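# Unhook the hanging hook and lay it on the mat

## Task

Lift the hanging hook off the hook held in the vise and set it down lying flat on the mat, away from the vise. The mat can slide, so at the end it must lie flat and entirely on the table. At the moment the hook separates it must be in one or both grippers and touching only the clamped hook. From one second before it separates until the two hooks no longer touch, they must not strike or press each other hard, and never very hard at any point. At the end the robot may hold nothing loose except the hook, and no more than a small share of the hook's weight may rest on the robot. A result that stays in place only because the robot holds it does not count, and nothing may be knocked or set off the table.

## Robot and tools

Robot: two arms, left_arm and right_arm, each with a two-finger gripper. Their bases sit at the table surface: left_arm at (-0.039, +0.278, 0) m and right_arm at (-0.036, -0.348, 0) m, each turned only slightly about z. The arm names do not match the left or right of any image.

Scene frame: the origin is on the table top midway between the arms. +x points out over the table, +z points up, and left_arm is on the +y side. Every reported pose is in this frame: end_effector_position in metres and end_effector_quat_wxyz with w first. A gripper's fingers point along its own +z and close along its own y. The reported point lies between the pads, about 1 cm back from the fingertips. At long reach the printed position can be off from the true one. Joint ranges in rad, base to hand: waist -2.618 to 3.054, shoulder 0 to 3.142, elbow 0 to 3.142, wrist pitch -1.571 to 1.571, wrist yaw -1.571 to 1.571, wrist roll -2.094 to 2.094.

Row format, shared by both motion tools: one flat list of 16 numbers covering both arms, even if only one moves. The first 8 are left_arm: x, y, z, qw, qx, qy, qz, opening. The last 8 are the same fields for right_arm. x, y, z and the quaternion are an absolute target pose for the gripper in the scene frame, not an offset. Opening runs from -1 (closed) to +1 (fully open, 0.093 m). A call is rejected, and nothing is sent, if a target lies more than 0.6 m from that arm's last reported position along any axis of its gripper. Orientation drifts, so keep re-sending the quaternion you chose rather than copying the one in the latest result. To keep an arm still, send its last reported pose and the opening it should keep.

Tools:
- execute_actions: "actions" is an empty list or a list holding one item. [] only returns the current state. {"rows": [...], "steps": n} plays up to 15 rows, one per control step of 1/30 s. n is at most 15 and defaults to 15, and the last row repeats if there are fewer rows than steps. {"steps": n} without rows is a wait of up to 300 steps, measured from the previous result, so your thinking time uses part of it. Pass "pictures": false to skip images.
- move: "target" is one 16-number row. "speed" is the top path speed in m/s, from 0.002 to 0.5 (default 0.25); rotation is capped at twice that value in rad/s. Each gripper follows a straight line and all arms finish together, taking 0.5 to 10 s; anything longer is cut off at 10 s. Rotation takes the shorter direction. The opening is commanded at the start. Paths ignore obstacles and the other arm, and a gripper can lag, wander or overshoot the speed, most of all near full reach. The result adds a move: line giving the ending (done, off_target, moving, held, fault) and any limits (paced = target clipped, held = some steps blocked, after which the arm may jump quickly), plus each gripper's distance from its target.
- wait: "seconds" from 0 to 10. The robot gets no new commands while it runs.
- zoom_image: "camera" is one of cam_high, cam_low, cam_left_wrist, cam_right_wrist (each 504x504). "region" is [x0, y0, x1, y1] in pixels from the top-left corner, at most 504 by 504.
- read_manual: returns only licence text; it does not help with the task.
- finished_scene: "scene" is the scene number.

Motion details: at every step the commanded pose is clipped to 70 mm and 16 degrees from where the gripper actually is. The controller favours position over orientation. Joint friction can leave the hand up to about 31 mm short, and very small commands may not move it at all. After an action ends, an arm continues only to its last clipped pose, so check the result and send the remainder. The simulation keeps running while you think.

Results: a state line gives each gripper's pose, left_arm | right_arm. grip_measured is the finger motor position on the -1..+1 scale. The pads meet near -0.94, and each millimetre of object width adds about 0.0208, with a fixed per-gripper error of up to ±0.02. Once the pads touch something they stop, but the reading keeps moving toward your command, so it barely shows contact. Commanding further below an object's width squeezes harder, up to roughly 50 to 62 N per pad; thin parts under 5 mm get less force. Keep sending the same closing value to keep the grip. Joint positions end with the opening in metres, which reads true only when nothing blocks the fingers. "pose unreachable" means the clearance check altered or stopped a command for the named arm. HELD marks steps that were not sent. A Hand target line shows the pose the controller is driving toward. MOTOR HOT appears from 75 °C. At 90 °C the arm is halted for 10 s, and at 100 °C it goes limp and drops. Both are reported as OVER-TEMPERATURE FAULT lines, so do not hold loads longer than needed.

Avoid: arms hitting or pushing each other, fast or deep contacts (speed and overshoot past contact both add force), banging the hooks together while unhooking, dropping the hook, dragging the mat partly off the table, and knocking anything off the table. Loose objects may sometimes be nudged by outside pushes.

Each tool is called after ">>>" as a command line: name --argument value for each argument, lists and objects as JSON in quotes; but a table of rows of numbers goes row by row, as --pt "numbers of a row", without its own name.

## Session

>>> execute_actions --actions '[]'

Scene clock: 0.00 s of 4400.00 s.
left_arm: end_effector_position=(+0.2385, +0.2349, +0.2697) grip_measured=+0.991 end_effector_quat_wxyz=(+0.546, -0.505, +0.659, -0.113) | right_arm: end_effector_position=(+0.2184, -0.7116, +0.2200) grip_measured=-0.940 end_effector_quat_wxyz=(+0.663, +0.012, +0.749, -0.008)
Joint positions: left_arm=[-0.779  0.992  0.952 -0.725 -0.993 -1.536  0.093] | right_arm=[-1.222  1.765  1.112  0.222 -1.277 -0.412  0.   ]
Joint velocities: left_arm=[-0.002  0.022  0.002 -0.051 -0.051 -0.037  0.   ] | right_arm=[ 0.002  0.002  0.002 -0.051  0.066 -0.007  0.001]
Hand target (left_arm): +0.238, +0.235, +0.270; +0.546, -0.505, +0.659, -0.113
Hand target (right_arm): +0.218, -0.712, +0.220; +0.663, +0.012, +0.749, -0.008

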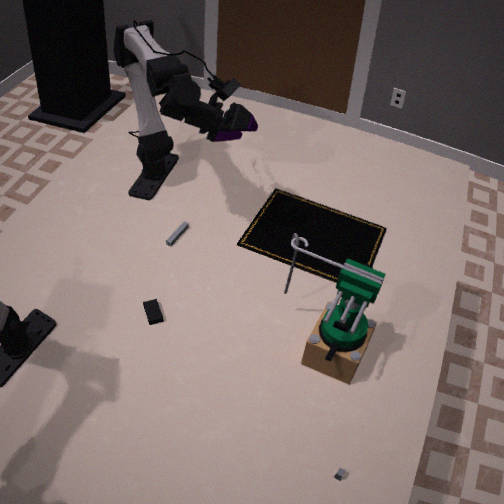

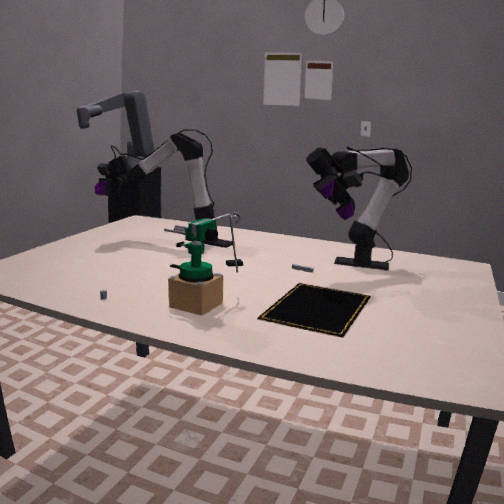

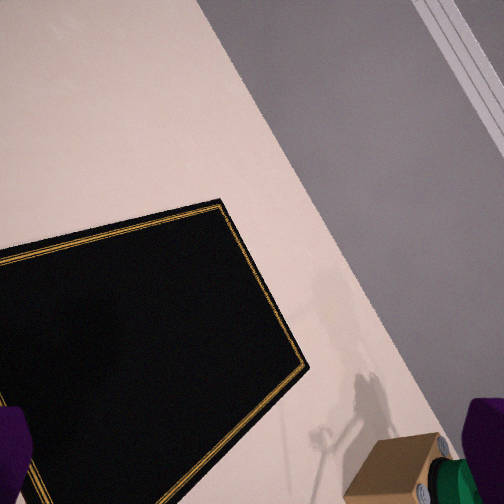

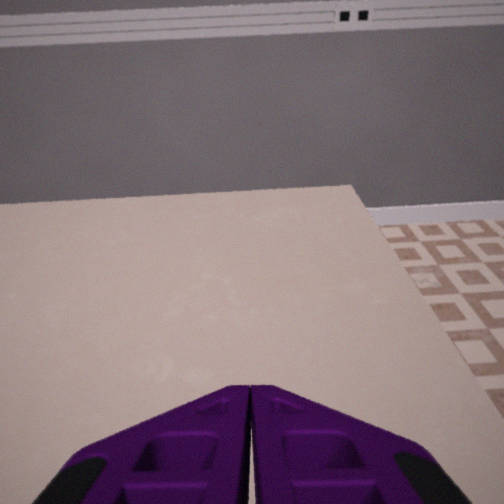

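>>> zoom_image --camera "cam_high" --region '[230, 180, 430, 380]'

>>> zoom_image --camera "cam_low" --region '[130, 180, 290, 340]'

Region (230, 180, 430, 380) of cam_high's 504x504 image, scaled by 2.520, with more detail than that image has.

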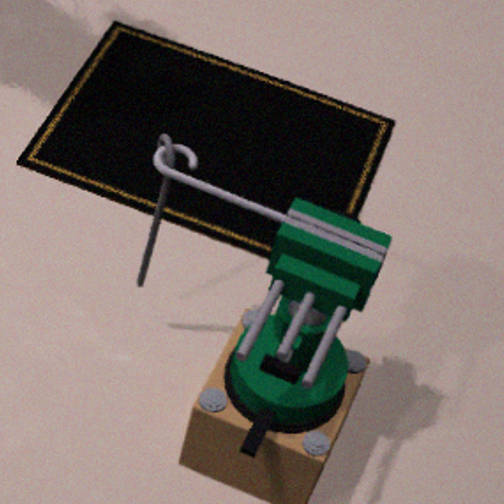

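Region (130, 180, 290, 340) of cam_low's 504x504 image, scaled by 3.150, with more detail than that image has.

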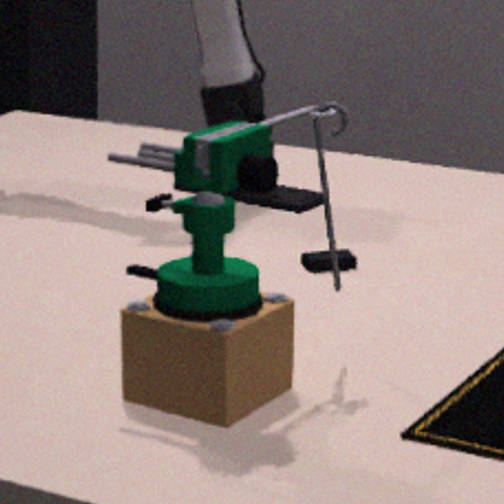

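>>> move --target '[0.2385,0.2349,0.2697,0.546,-0.505,0.659,-0.113, 0.30,-0.15,0.26,0.663,0.012,0.749,0.25,1]'


>>> move --target '[0.2385,0.2349,0.2697,0.546,-0.505,0.659,-0.113, 0.30,-0.15,0.26,0.62,-0.15,0.74,0.2,1]'


>>> move --target '[0.2385,0.2349,0.2697,0.546,-0.505,0.659,-0.113,1, 0.30,-0.15,0.26,0.62,-0.15,0.74,0.2,1]'

Scene clock: 6.07 s of 4400.00 s.
left_arm: end_effector_position=(+0.2385, +0.2349, +0.2697) grip_measured=+0.991 end_effector_quat_wxyz=(+0.546, -0.505, +0.659, -0.113) | right_arm: end_effector_position=(+0.2896, -0.1578, +0.2491) grip_measured=+0.999 end_effector_quat_wxyz=(+0.616, -0.155, +0.747, +0.198)
Joint positions: left_arm=[-0.779  0.992  0.952 -0.725 -0.993 -1.536  0.093] | right_arm=[0.648 1.066 0.603 0.298 0.023 0.11  0.093]
Joint velocities: left_arm=[-0.007 -0.012  0.002  0.037  0.022  0.051  0.   ] | right_arm=[-0.007 -0.022 -0.012 -0.037  0.007 -0.037 -0.   ]
Hand target (left_arm): +0.238, +0.235, +0.270; +0.546, -0.505, +0.659, -0.113
Hand target (right_arm): +0.293, -0.154, +0.258; +0.622, -0.149, +0.741, +0.202
Off the commanded pose (left_arm): 0.000 m, 0 deg.
Off the commanded pose (right_arm): 0.017 m, 1 deg.
After step 90, 0.10 s passed at rest.
move: off_target (right_arm)
camera_calibration (this result's frames):
cam_right_wrist: T_world_to_cam=[[0.47, -0.875046, -0.115736, -0.24566], [-0.549202, -0.187266, -0.814438, 0.369282], [0.690997, 0.446348, -0.568592, 0.0890084], [0, 0, 0, 1]] pos_world=[0.256766, -0.185538, 0.322935]

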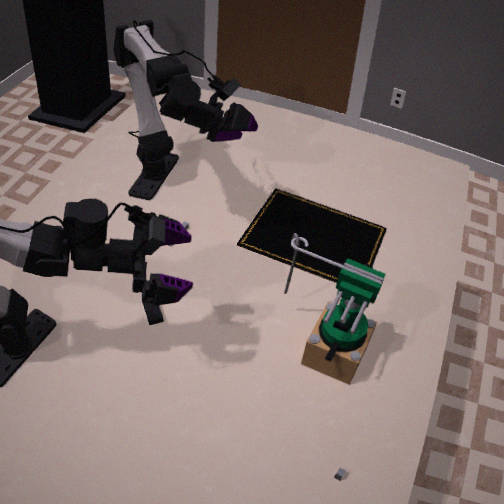

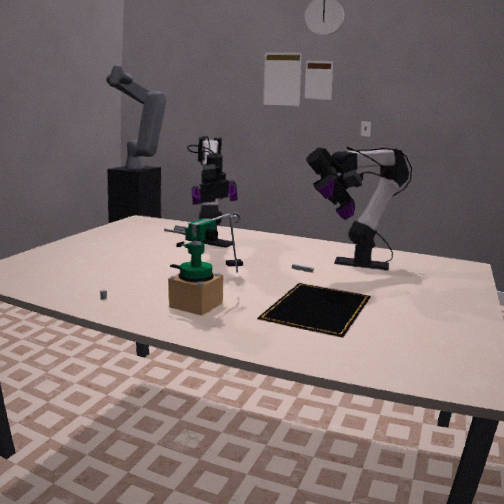

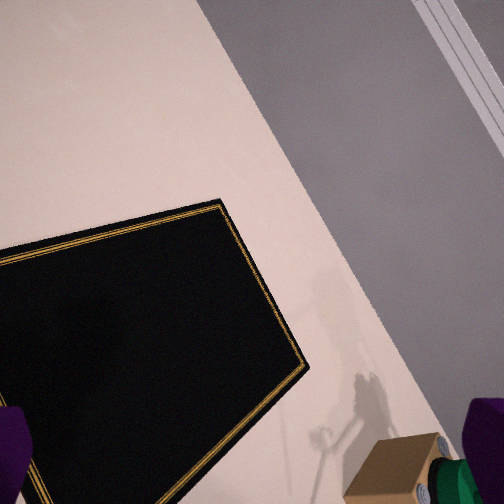

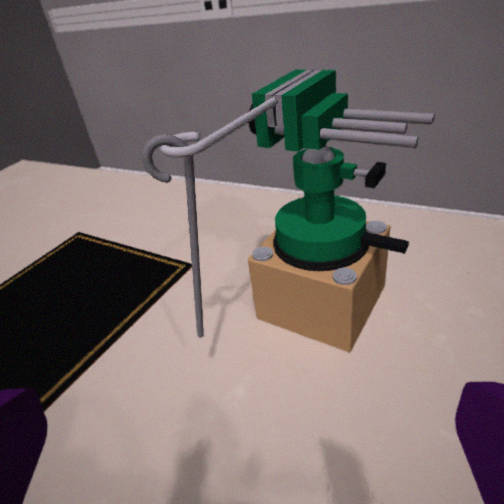

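>>> move --target '[0.2385,0.2349,0.2697,0.546,-0.505,0.659,-0.113,1, 0.39,-0.10,0.13,0.66,-0.2,0.69,0.2,1]'

Scene clock: 9.60 s of 4400.00 s.
left_arm: end_effector_position=(+0.2385, +0.2349, +0.2697) grip_measured=+0.991 end_effector_quat_wxyz=(+0.546, -0.505, +0.659, -0.113) | right_arm: end_effector_position=(+0.3824, -0.0991, +0.1290) grip_measured=+0.999 end_effector_quat_wxyz=(+0.655, -0.199, +0.701, +0.202)
Joint positions: left_arm=[-0.779  0.992  0.952 -0.725 -0.993 -1.536  0.093] | right_arm=[ 0.625  1.939  0.672  1.206 -0.061  0.019  0.093]
Joint velocities: left_arm=[ 0.012 -0.007 -0.012 -0.007  0.022 -0.081  0.   ] | right_arm=[-0.002  0.017  0.002 -0.007 -0.022 -0.066  0.   ]
Hand target (left_arm): +0.238, +0.235, +0.270; +0.546, -0.505, +0.659, -0.113
Hand target (right_arm): +0.389, -0.099, +0.133; +0.663, -0.201, +0.693, +0.200
Off the commanded pose (left_arm): 0.000 m, 0 deg.
Off the commanded pose (right_arm): 0.008 m, 1 deg.
move: done
camera_calibration (this result's frames):
cam_right_wrist: T_world_to_cam=[[0.540709, -0.840494, -0.0347037, -0.285885], [-0.423088, -0.236062, -0.874798, 0.288201], [0.72707, 0.487694, -0.483243, -0.0903333], [0, 0, 0, 1]] pos_world=[0.342194, -0.128197, 0.198544]

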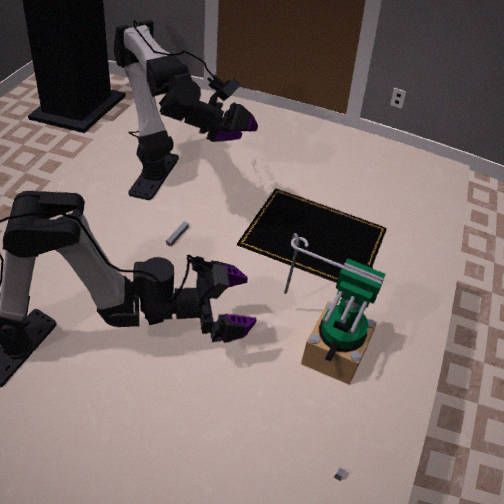

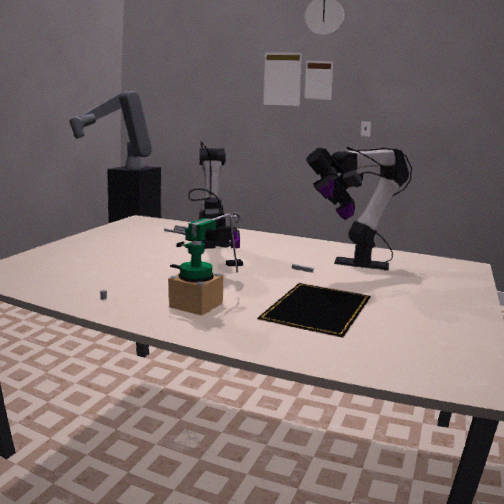

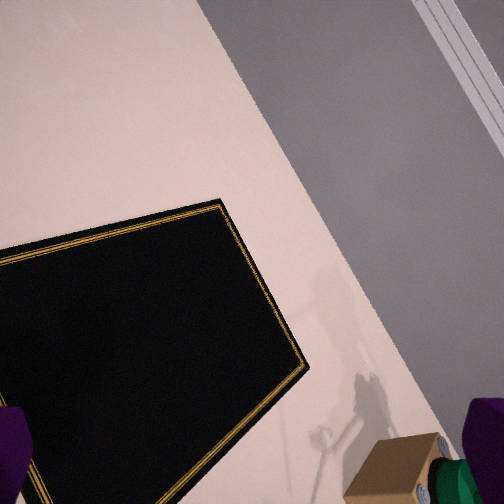

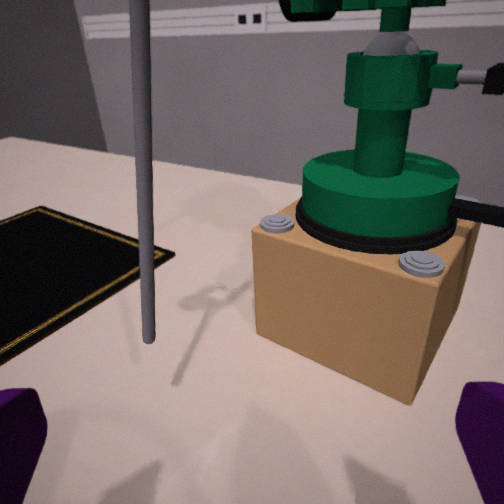

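>>> move --target '[0.2385,0.2349,0.2697,0.546,-0.505,0.659,-0.113,1, 0.405,-0.058,0.13,0.66,-0.2,0.69,0.2,1]' --speed 0.1

Scene clock: 11.30 s of 4400.00 s.
left_arm: end_effector_position=(+0.2385, +0.2349, +0.2697) grip_measured=+0.991 end_effector_quat_wxyz=(+0.546, -0.505, +0.659, -0.113) | right_arm: end_effector_position=(+0.4012, -0.0627, +0.1334) grip_measured=+0.999 end_effector_quat_wxyz=(+0.664, -0.199, +0.691, +0.205)
Joint positions: left_arm=[-0.779  0.992  0.952 -0.725 -0.993 -1.536  0.093] | right_arm=[ 0.686  2.033  0.822  1.177 -0.003  0.019  0.093]
Joint velocities: left_arm=[ 0.007  0.002 -0.017  0.022 -0.022 -0.007 -0.001] | right_arm=[ 0.007 -0.007 -0.007 -0.081  0.037 -0.022 -0.   ]
Hand target (left_arm): +0.238, +0.235, +0.270; +0.546, -0.505, +0.659, -0.113
Hand target (right_arm): +0.405, -0.058, +0.130; +0.663, -0.201, +0.693, +0.201
Off the commanded pose (left_arm): 0.000 m, 0 deg.
Off the commanded pose (right_arm): 0.007 m, 1 deg.
move: done
camera_calibration (this result's frames):
cam_right_wrist: T_world_to_cam=[[0.544142, -0.838414, -0.0311541, -0.26705], [-0.400409, -0.226882, -0.887805, 0.30181], [0.73728, 0.495566, -0.459165, -0.126366], [0, 0, 0, 1]] pos_world=[0.359328, -0.0928008, 0.201605]

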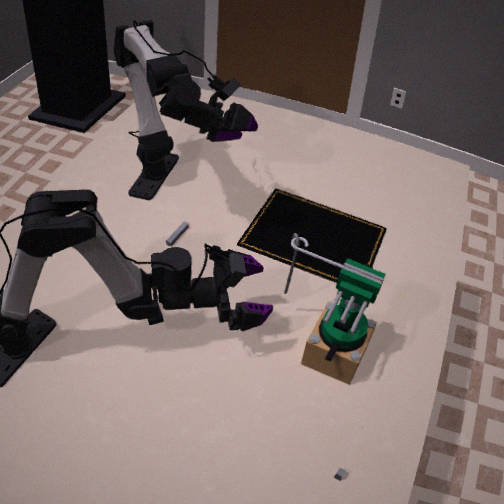

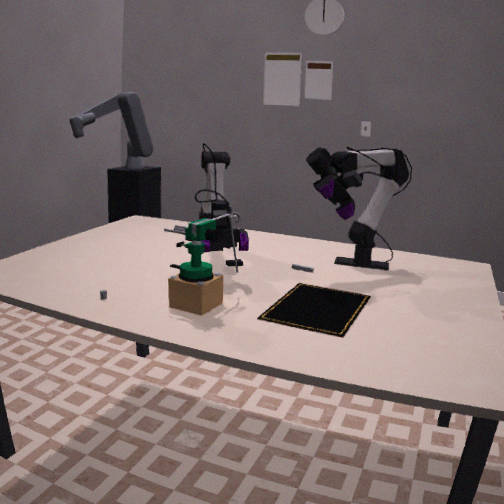

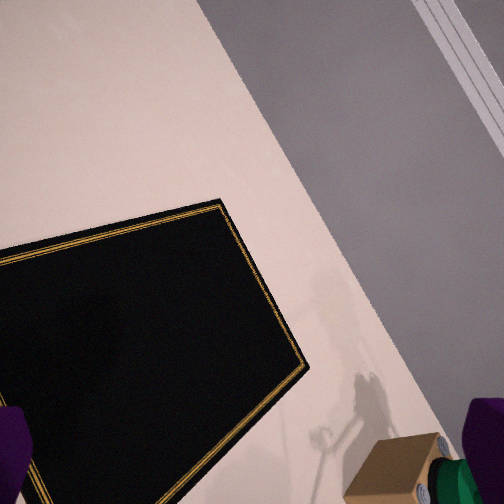

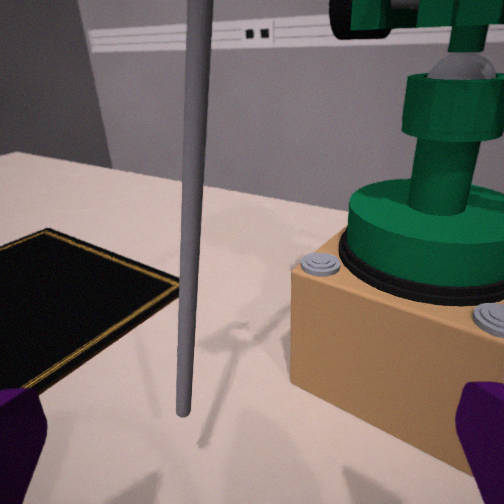

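>>> move --target '[0.2385,0.2349,0.2697,0.546,-0.505,0.659,-0.113,1, 0.43,-0.008,0.13,0.66,-0.2,0.69,0.2,1]' --speed 0.1

Scene clock: 13.27 s of 4400.00 s.
left_arm: end_effector_position=(+0.2385, +0.2349, +0.2697) grip_measured=+0.991 end_effector_quat_wxyz=(+0.546, -0.505, +0.659, -0.113) | right_arm: end_effector_position=(+0.4271, -0.0129, +0.1348) grip_measured=+0.999 end_effector_quat_wxyz=(+0.665, -0.199, +0.690, +0.204)
Joint positions: left_arm=[-0.779  0.992  0.952 -0.725 -0.993 -1.536  0.093] | right_arm=[0.755 2.155 1.054 1.069 0.066 0.019 0.093]
Joint velocities: left_arm=[ 0.002 -0.002  0.002  0.007  0.037  0.007 -0.001] | right_arm=[-0.007  0.007 -0.007  0.007  0.037 -0.081 -0.   ]
Hand target (left_arm): +0.238, +0.235, +0.270; +0.546, -0.505, +0.659, -0.113
Hand target (right_arm): +0.430, -0.008, +0.131; +0.663, -0.201, +0.693, +0.201
Off the commanded pose (left_arm): 0.000 m, 0 deg.
Off the commanded pose (right_arm): 0.007 m, 1 deg.
move: done
camera_calibration (this result's frames):
cam_right_wrist: T_world_to_cam=[[0.543949, -0.838618, -0.0289744, -0.239516], [-0.397669, -0.227225, -0.888948, 0.323681], [0.738904, 0.495064, -0.457091, -0.170549], [0, 0, 0, 1]] pos_world=[0.385022, -0.0428813, 0.202839]

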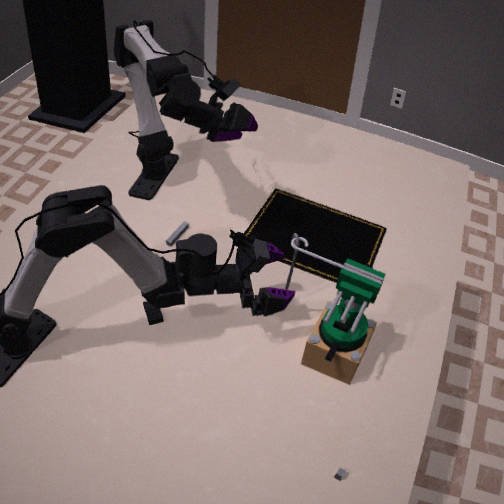

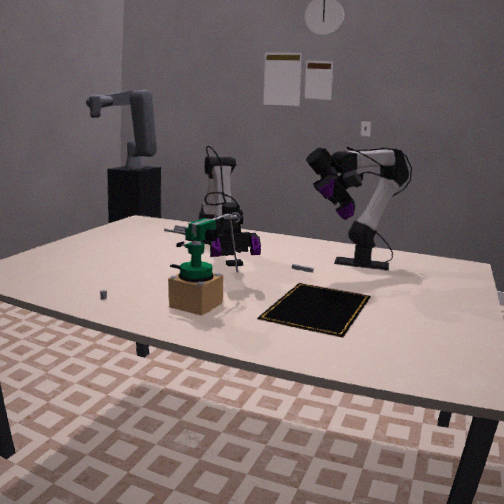

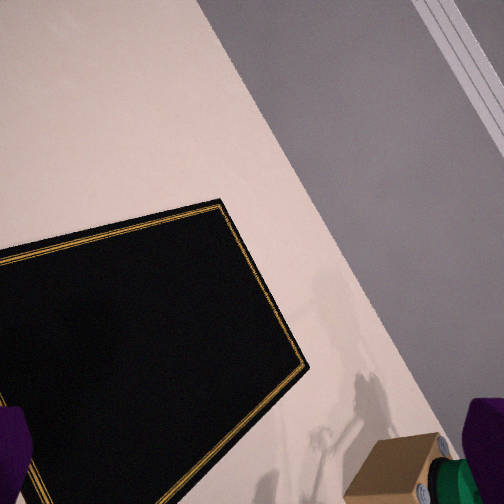

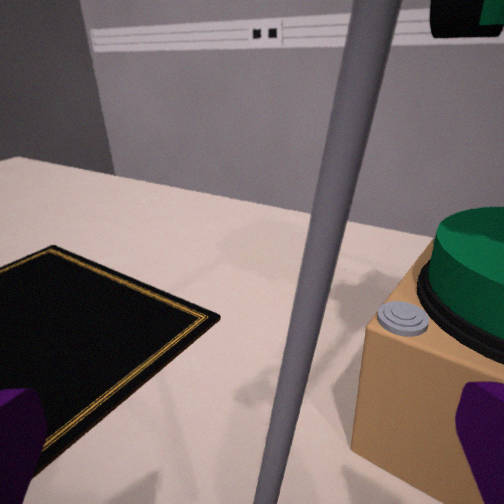

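>>> move --target '[0.2385,0.2349,0.2697,0.546,-0.505,0.659,-0.113,1, 0.442,0.0,0.13,0.66,-0.2,0.69,0.2,1]' --speed 0.05

>>> move --target '[0.2385,0.2349,0.2697,0.546,-0.505,0.659,-0.113,1, 0.442,0.0,0.13,0.66,-0.2,0.69,0.2,-1]' --speed 0.05

Scene clock: 15.00 s of 4400.00 s.
left_arm: end_effector_position=(+0.2385, +0.2349, +0.2697) grip_measured=+0.991 end_effector_quat_wxyz=(+0.546, -0.505, +0.659, -0.113) | right_arm: end_effector_position=(+0.4388, -0.0043, +0.1338) grip_measured=+0.999 end_effector_quat_wxyz=(+0.665, -0.199, +0.691, +0.204)
Joint positions: left_arm=[-0.779  0.992  0.952 -0.725 -0.993 -1.536  0.093] | right_arm=[0.755 2.194 1.125 1.035 0.068 0.019 0.093]
Joint velocities: left_arm=[ 0.007 -0.007 -0.002 -0.066  0.051  0.095  0.   ] | right_arm=[ 0.007 -0.002 -0.007 -0.022  0.022  0.007 -0.   ]
Hand target (left_arm): +0.238, +0.235, +0.270; +0.546, -0.505, +0.659, -0.113
Hand target (right_arm): +0.442, +0.000, +0.130; +0.663, -0.201, +0.693, +0.201
Off the commanded pose (left_arm): 0.000 m, 0 deg.
Off the commanded pose (right_arm): 0.007 m, 0 deg.
move: done
camera_calibration (this result's frames):
cam_right_wrist: T_world_to_cam=[[0.542937, -0.83928, -0.0287746, -0.238298], [-0.399533, -0.228019, -0.887908, 0.330127], [0.738642, 0.493575, -0.45912, -0.183527], [0, 0, 0, 1]] pos_world=[0.396838, -0.0341394, 0.202004]

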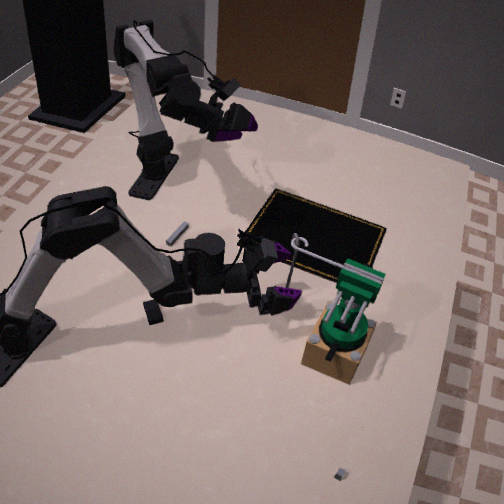

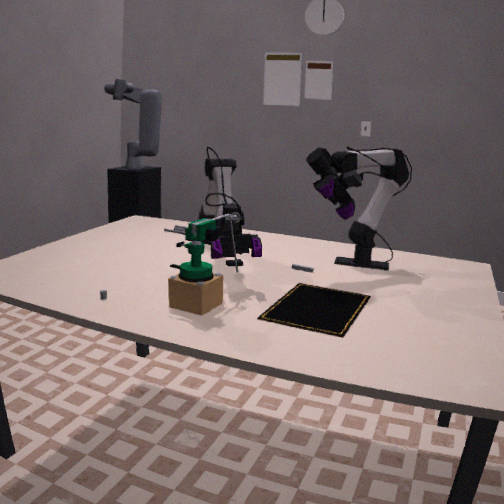

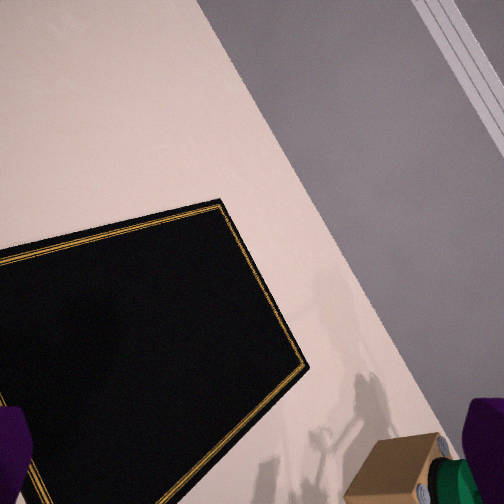

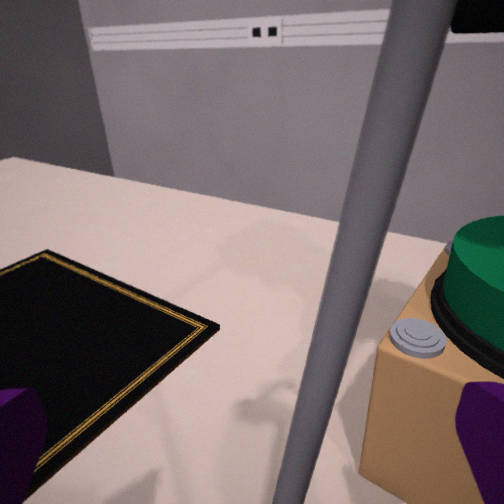

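Scene clock: 15.70 s of 4400.00 s.
left_arm: end_effector_position=(+0.2385, +0.2349, +0.2697) grip_measured=+0.991 end_effector_quat_wxyz=(+0.546, -0.505, +0.659, -0.113) | right_arm: end_effector_position=(+0.4462, -0.0152, +0.1348) grip_measured=-0.972 end_effector_quat_wxyz=(+0.669, -0.178, +0.695, +0.195)
Joint positions: left_arm=[-0.779  0.992  0.952 -0.725 -0.993 -1.536  0.093] | right_arm=[0.741 2.194 1.125 1.039 0.097 0.036 0.   ]
Joint velocities: left_arm=[-0.012 -0.012 -0.017 -0.007 -0.007  0.066 -0.002] | right_arm=[-0.007 -0.002 -0.002  0.007 -0.066 -0.007  0.   ]
Hand target (left_arm): +0.238, +0.235, +0.270; +0.546, -0.505, +0.659, -0.113
Hand target (right_arm): +0.441, -0.000, +0.130; +0.663, -0.201, +0.693, +0.201
Off the commanded pose (left_arm): 0.000 m, 0 deg.
Off the commanded pose (right_arm): 0.016 m, 3 deg.
move: off_target (right_arm)
camera_calibration (this result's frames):
cam_right_wrist: T_world_to_cam=[[0.505631, -0.861557, -0.0453625, -0.232868], [-0.413355, -0.195768, -0.889277, 0.338347], [0.757282, 0.468396, -0.455115, -0.192375], [0, 0, 0, 1]] pos_world=[0.403284, -0.0442837, 0.202768]

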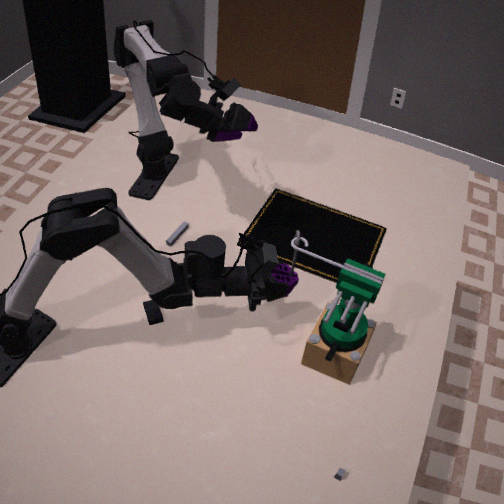

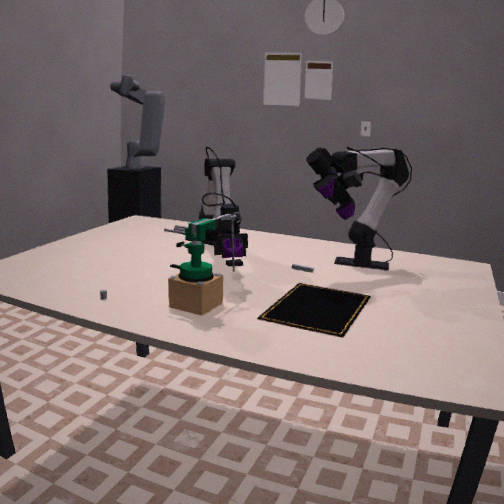

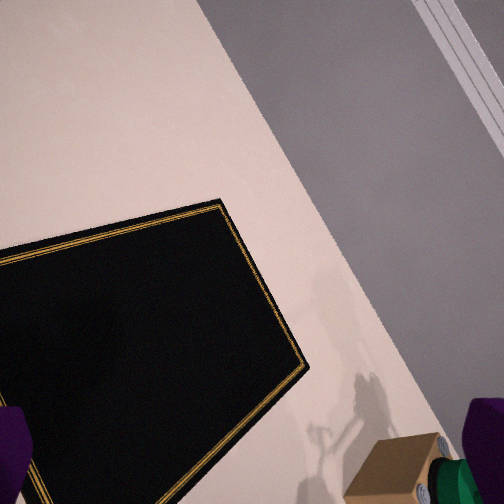

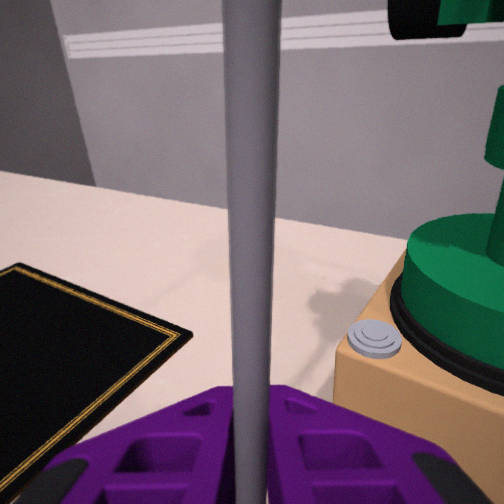

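>>> move --target '[0.2385,0.2349,0.2697,0.546,-0.505,0.659,-0.113,1, 0.446,-0.015,0.16,0.669,-0.178,0.695,0.195,-1]' --speed 0.03

>>> zoom_image --camera "cam_high" --region '[250, 200, 350, 300]'

>>> zoom_image --camera "cam_low" --region '[180, 180, 280, 280]'

Scene clock: 20.87 s of 4400.00 s.
left_arm: end_effector_position=(+0.2385, +0.2349, +0.2697) grip_measured=+0.991 end_effector_quat_wxyz=(+0.546, -0.505, +0.659, -0.113) | right_arm: end_effector_position=(+0.4450, -0.0173, +0.1460) grip_measured=-0.972 end_effector_quat_wxyz=(+0.661, -0.179, +0.703, +0.191)
Joint positions: left_arm=[-0.779  0.992  0.952 -0.725 -0.993 -1.536  0.093] | right_arm=[0.74  2.142 1.125 0.964 0.102 0.037 0.   ]
Joint velocities: left_arm=[ 0.017 -0.007 -0.002  0.081  0.022  0.037 -0.001] | right_arm=[-0.017 -0.002 -0.002 -0.007 -0.066  0.037  0.   ]
Hand target (left_arm): +0.238, +0.235, +0.270; +0.546, -0.505, +0.659, -0.113
Hand target (right_arm): +0.446, -0.015, +0.160; +0.669, -0.178, +0.695, +0.195
Off the commanded pose (left_arm): 0.000 m, 0 deg.
Off the commanded pose (right_arm): 0.014 m, 1 deg.
After step 90, 1.10 s passed at rest.
move: off_target (right_arm)
camera_calibration (this result's frames):
cam_right_wrist: T_world_to_cam=[[0.500125, -0.864841, -0.0438872, -0.231455], [-0.431442, -0.204913, -0.878561, 0.3537], [0.750822, 0.458325, -0.47561, -0.179679], [0, 0, 0, 1]] pos_world=[0.403265, -0.0453428, 0.215132]

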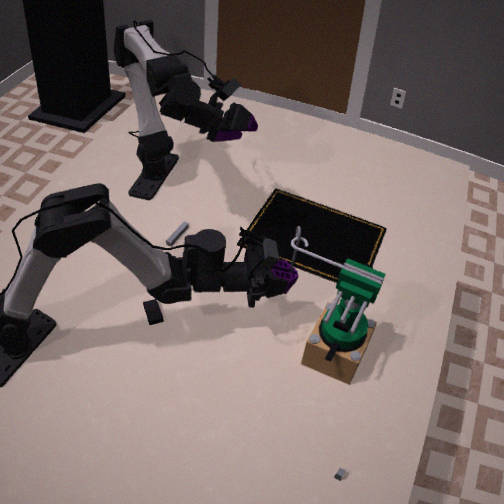

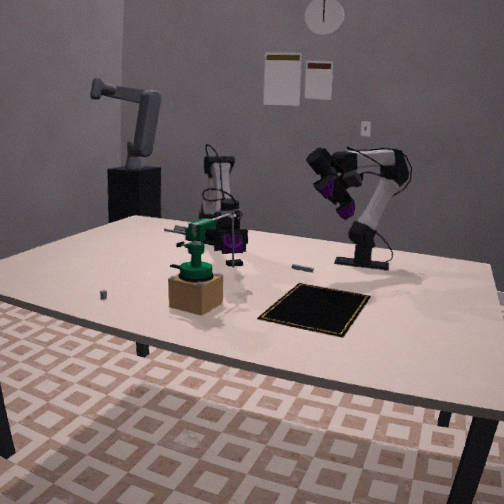

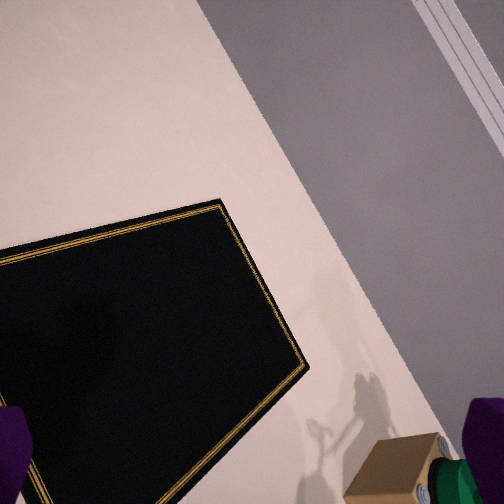

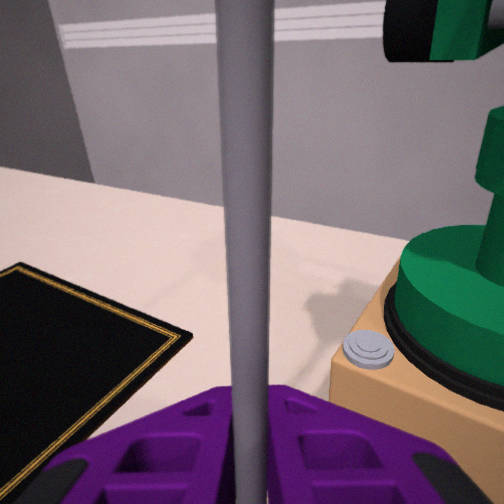

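Region (250, 200, 350, 300) of cam_high's 504x504 image, scaled by 5.040, with more detail than that image has.

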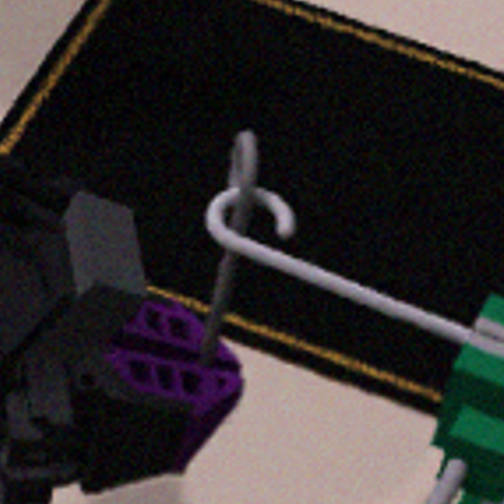

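Region (180, 180, 280, 280) of cam_low's 504x504 image, scaled by 5.040, with more detail than that image has.

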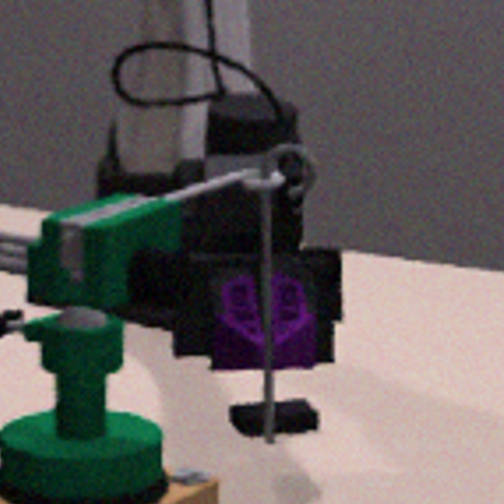

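>>> move --target '[0.2385,0.2349,0.2697,0.546,-0.505,0.659,-0.113,1, 0.446,-0.015,0.19,0.669,-0.178,0.695,0.195,-1]' --speed 0.03

>>> zoom_image --camera "cam_high" --region '[250, 200, 350, 300]'

>>> zoom_image --camera "cam_low" --region '[180, 180, 280, 280]'

Scene clock: 25.23 s of 4400.00 s.
left_arm: end_effector_position=(+0.2385, +0.2349, +0.2697) grip_measured=+0.991 end_effector_quat_wxyz=(+0.546, -0.505, +0.659, -0.113) | right_arm: end_effector_position=(+0.4436, -0.0183, +0.1702) grip_measured=-0.972 end_effector_quat_wxyz=(+0.656, -0.180, +0.708, +0.189)
Joint positions: left_arm=[-0.779  0.992  0.952 -0.725 -0.993 -1.536  0.093] | right_arm=[0.74  2.066 1.143 0.856 0.102 0.037 0.   ]
Joint velocities: left_arm=[-0.002 -0.002 -0.002 -0.022 -0.007  0.022 -0.001] | right_arm=[-0.002  0.007 -0.012 -0.051 -0.022 -0.022  0.   ]
Hand target (left_arm): +0.238, +0.235, +0.270; +0.546, -0.505, +0.659, -0.113
Hand target (right_arm): +0.445, -0.015, +0.190; +0.669, -0.178, +0.695, +0.195
Off the commanded pose (left_arm): 0.000 m, 0 deg.
Off the commanded pose (right_arm): 0.020 m, 2 deg.
move: off_target (right_arm)
camera_calibration (this result's frames):
cam_right_wrist: T_world_to_cam=[[0.49962, -0.865209, -0.0423355, -0.230628], [-0.441682, -0.212401, -0.871667, 0.377323], [0.745182, 0.454201, -0.488267, -0.162109], [0, 0, 0, 1]] pos_world=[0.402684, -0.0457675, 0.239984]

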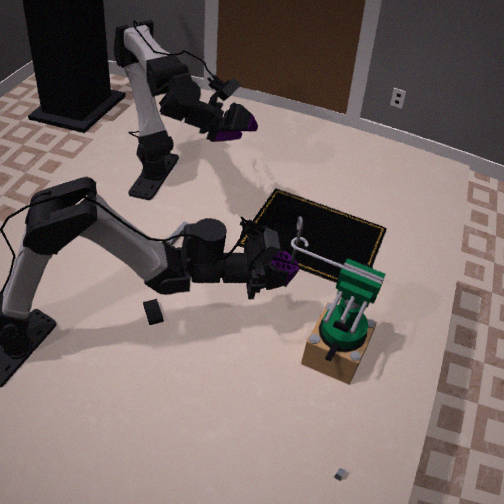

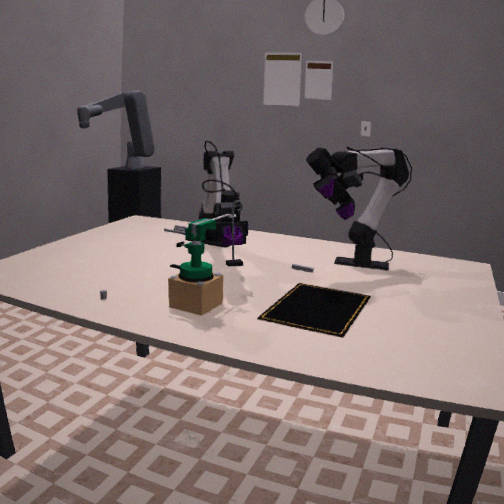

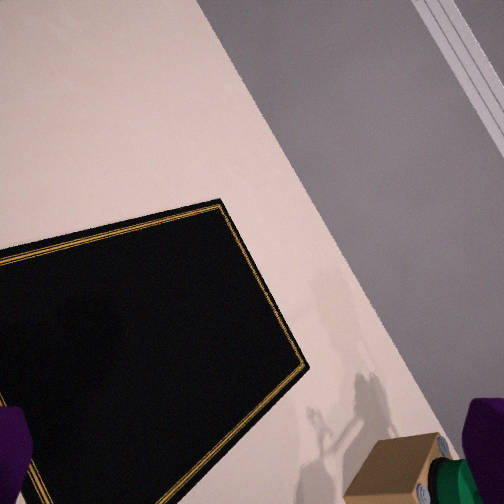

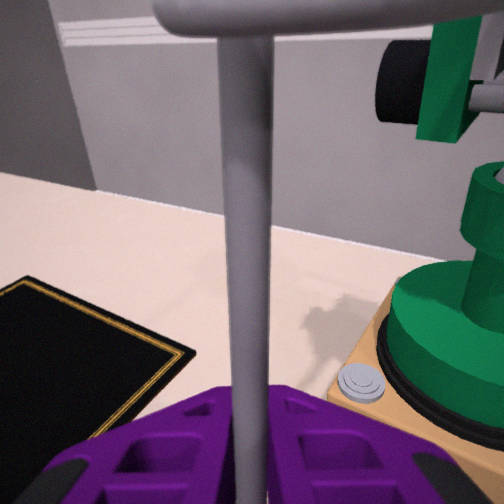

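Region (250, 200, 350, 300) of cam_high's 504x504 image, scaled by 5.040, with more detail than that image has.

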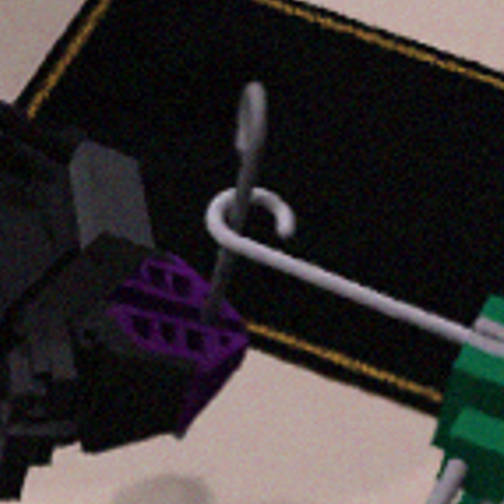

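Region (180, 180, 280, 280) of cam_low's 504x504 image, scaled by 5.040, with more detail than that image has.

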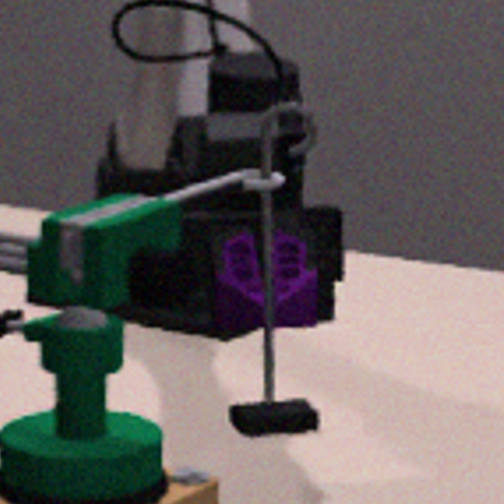

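>>> move --target '[0.2385,0.2349,0.2697,0.546,-0.505,0.659,-0.113,1, 0.485,-0.026,0.19,0.669,-0.178,0.695,0.195,-1]' --speed 0.03

>>> zoom_image --camera "cam_high" --region '[250, 200, 350, 300]'

Scene clock: 28.20 s of 4400.00 s.
left_arm: end_effector_position=(+0.2385, +0.2349, +0.2697) grip_measured=+0.991 end_effector_quat_wxyz=(+0.546, -0.505, +0.659, -0.113) | right_arm: end_effector_position=(+0.4691, -0.0162, +0.1818) grip_measured=-0.972 end_effector_quat_wxyz=(+0.657, -0.192, +0.699, +0.205)
Joint positions: left_arm=[-0.779  0.992  0.952 -0.725 -0.993 -1.536  0.093] | right_arm=[0.695 2.113 1.26  0.801 0.016 0.035 0.   ]
Joint velocities: left_arm=[-0.007 -0.007  0.007  0.081 -0.022  0.022 -0.   ] | right_arm=[-0.012  0.007 -0.007 -0.022 -0.022 -0.037  0.   ]
Hand target (left_arm): +0.238, +0.235, +0.270; +0.546, -0.505, +0.659, -0.113
Hand target (right_arm): +0.484, -0.026, +0.190; +0.669, -0.178, +0.695, +0.195
Off the commanded pose (left_arm): 0.000 m, 0 deg.
Off the commanded pose (right_arm): 0.020 m, 2 deg.
move: off_target (right_arm)
camera_calibration (this result's frames):
cam_right_wrist: T_world_to_cam=[[0.534026, -0.844229, -0.0457534, -0.256188], [-0.423486, -0.220258, -0.878718, 0.391819], [0.731762, 0.488634, -0.475143, -0.171877], [0, 0, 0, 1]] pos_world=[0.428514, -0.0459953, 0.250911]

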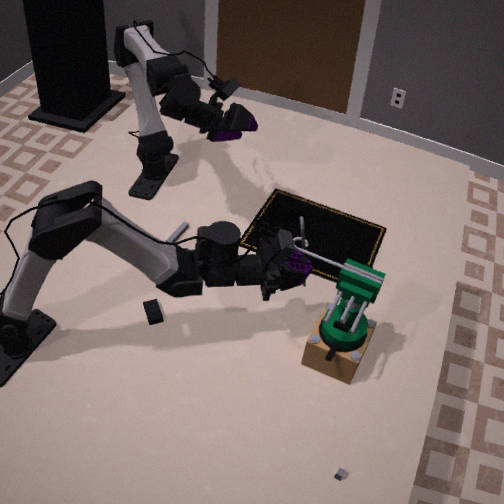

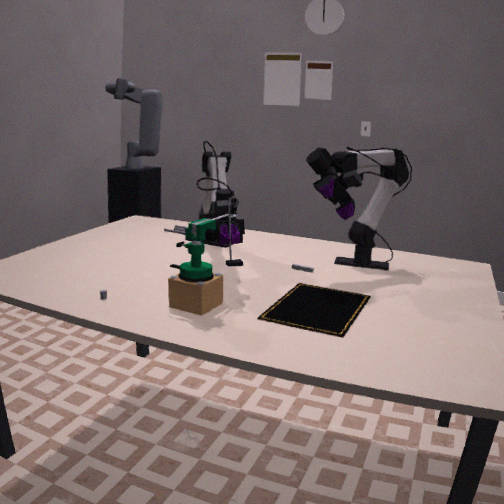

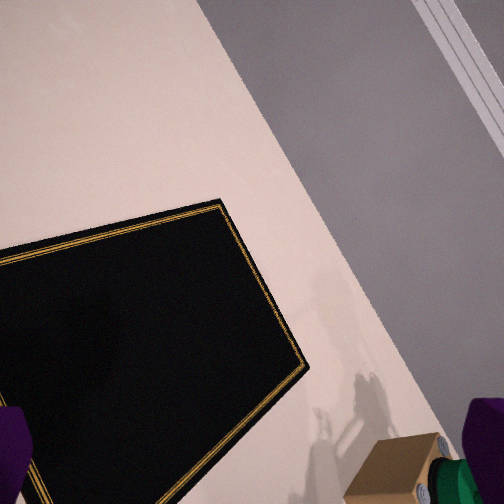

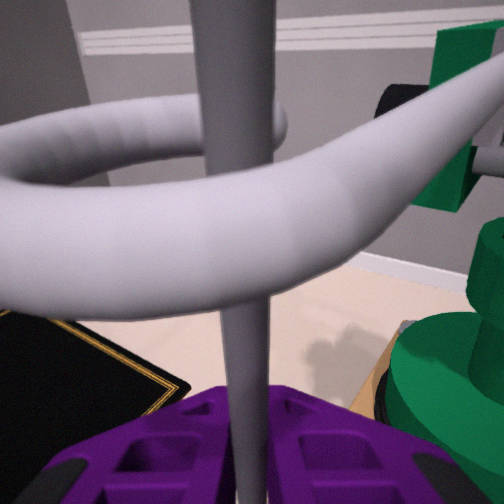

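Region (250, 200, 350, 300) of cam_high's 504x504 image, scaled by 5.040, with more detail than that image has.

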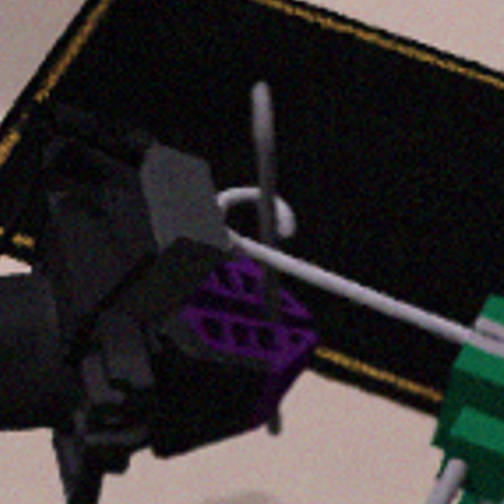

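>>> move --target '[0.2385,0.2349,0.2697,0.546,-0.505,0.659,-0.113,1, 0.515,-0.036,0.195,0.669,-0.178,0.695,0.195,-1]' --speed 0.03

>>> zoom_image --camera "cam_high" --region '[250, 200, 350, 300]'

Scene clock: 31.93 s of 4400.00 s.
left_arm: end_effector_position=(+0.2385, +0.2349, +0.2697) grip_measured=+0.991 end_effector_quat_wxyz=(+0.546, -0.505, +0.659, -0.113) | right_arm: end_effector_position=(+0.4781, -0.0109, +0.1844) grip_measured=-0.972 end_effector_quat_wxyz=(+0.650, -0.226, +0.690, +0.223)
Joint positions: left_arm=[-0.779  0.992  0.952 -0.725 -0.993 -1.536  0.093] | right_arm=[ 0.664  2.141  1.322  0.765 -0.092  0.009  0.   ]
Joint velocities: left_arm=[-0.002 -0.002 -0.002  0.051  0.007  0.007 -0.   ] | right_arm=[-0.017  0.007 -0.002  0.007 -0.007  0.007  0.   ]
Hand target (left_arm): +0.238, +0.235, +0.270; +0.546, -0.505, +0.659, -0.113
Hand target (right_arm): +0.510, -0.039, +0.195; +0.669, -0.178, +0.694, +0.196
Off the commanded pose (left_arm): 0.000 m, 0 deg.
Off the commanded pose (right_arm): 0.046 m, 7 deg.
move: off_target (right_arm)
camera_calibration (this result's frames):
cam_right_wrist: T_world_to_cam=[[0.599093, -0.800267, -0.0256957, -0.290785], [-0.395682, -0.268009, -0.878412, 0.385234], [0.696077, 0.536417, -0.477214, -0.161876], [0, 0, 0, 1]] pos_world=[0.439316, -0.0426262, 0.253673]

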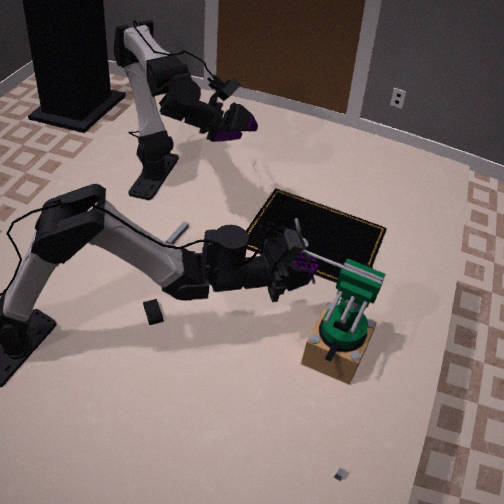

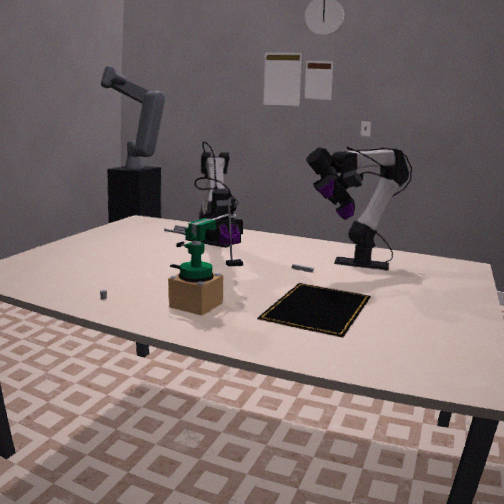

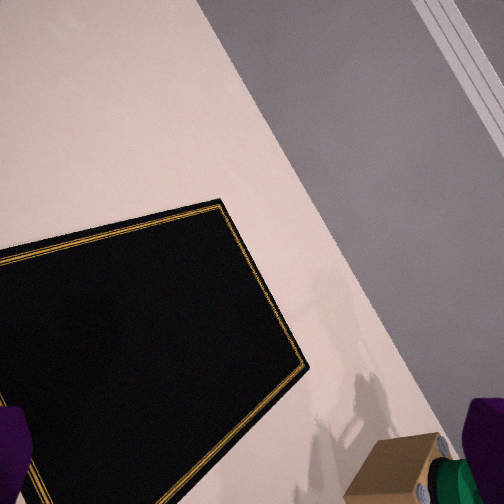

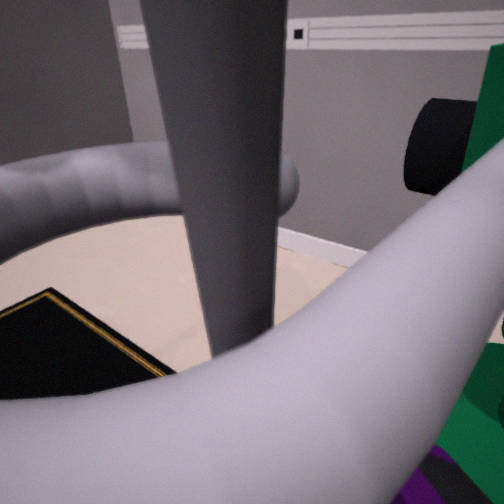

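Region (250, 200, 350, 300) of cam_high's 504x504 image, scaled by 5.040, with more detail than that image has.

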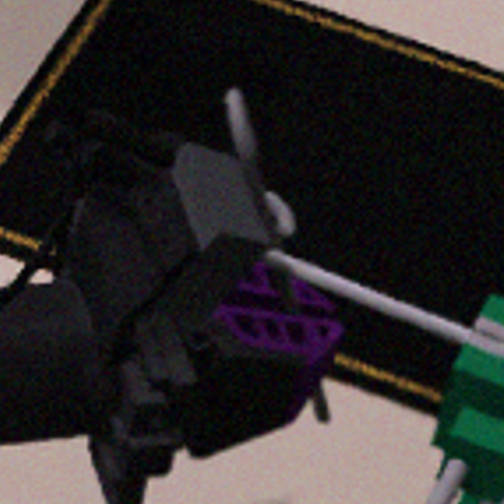

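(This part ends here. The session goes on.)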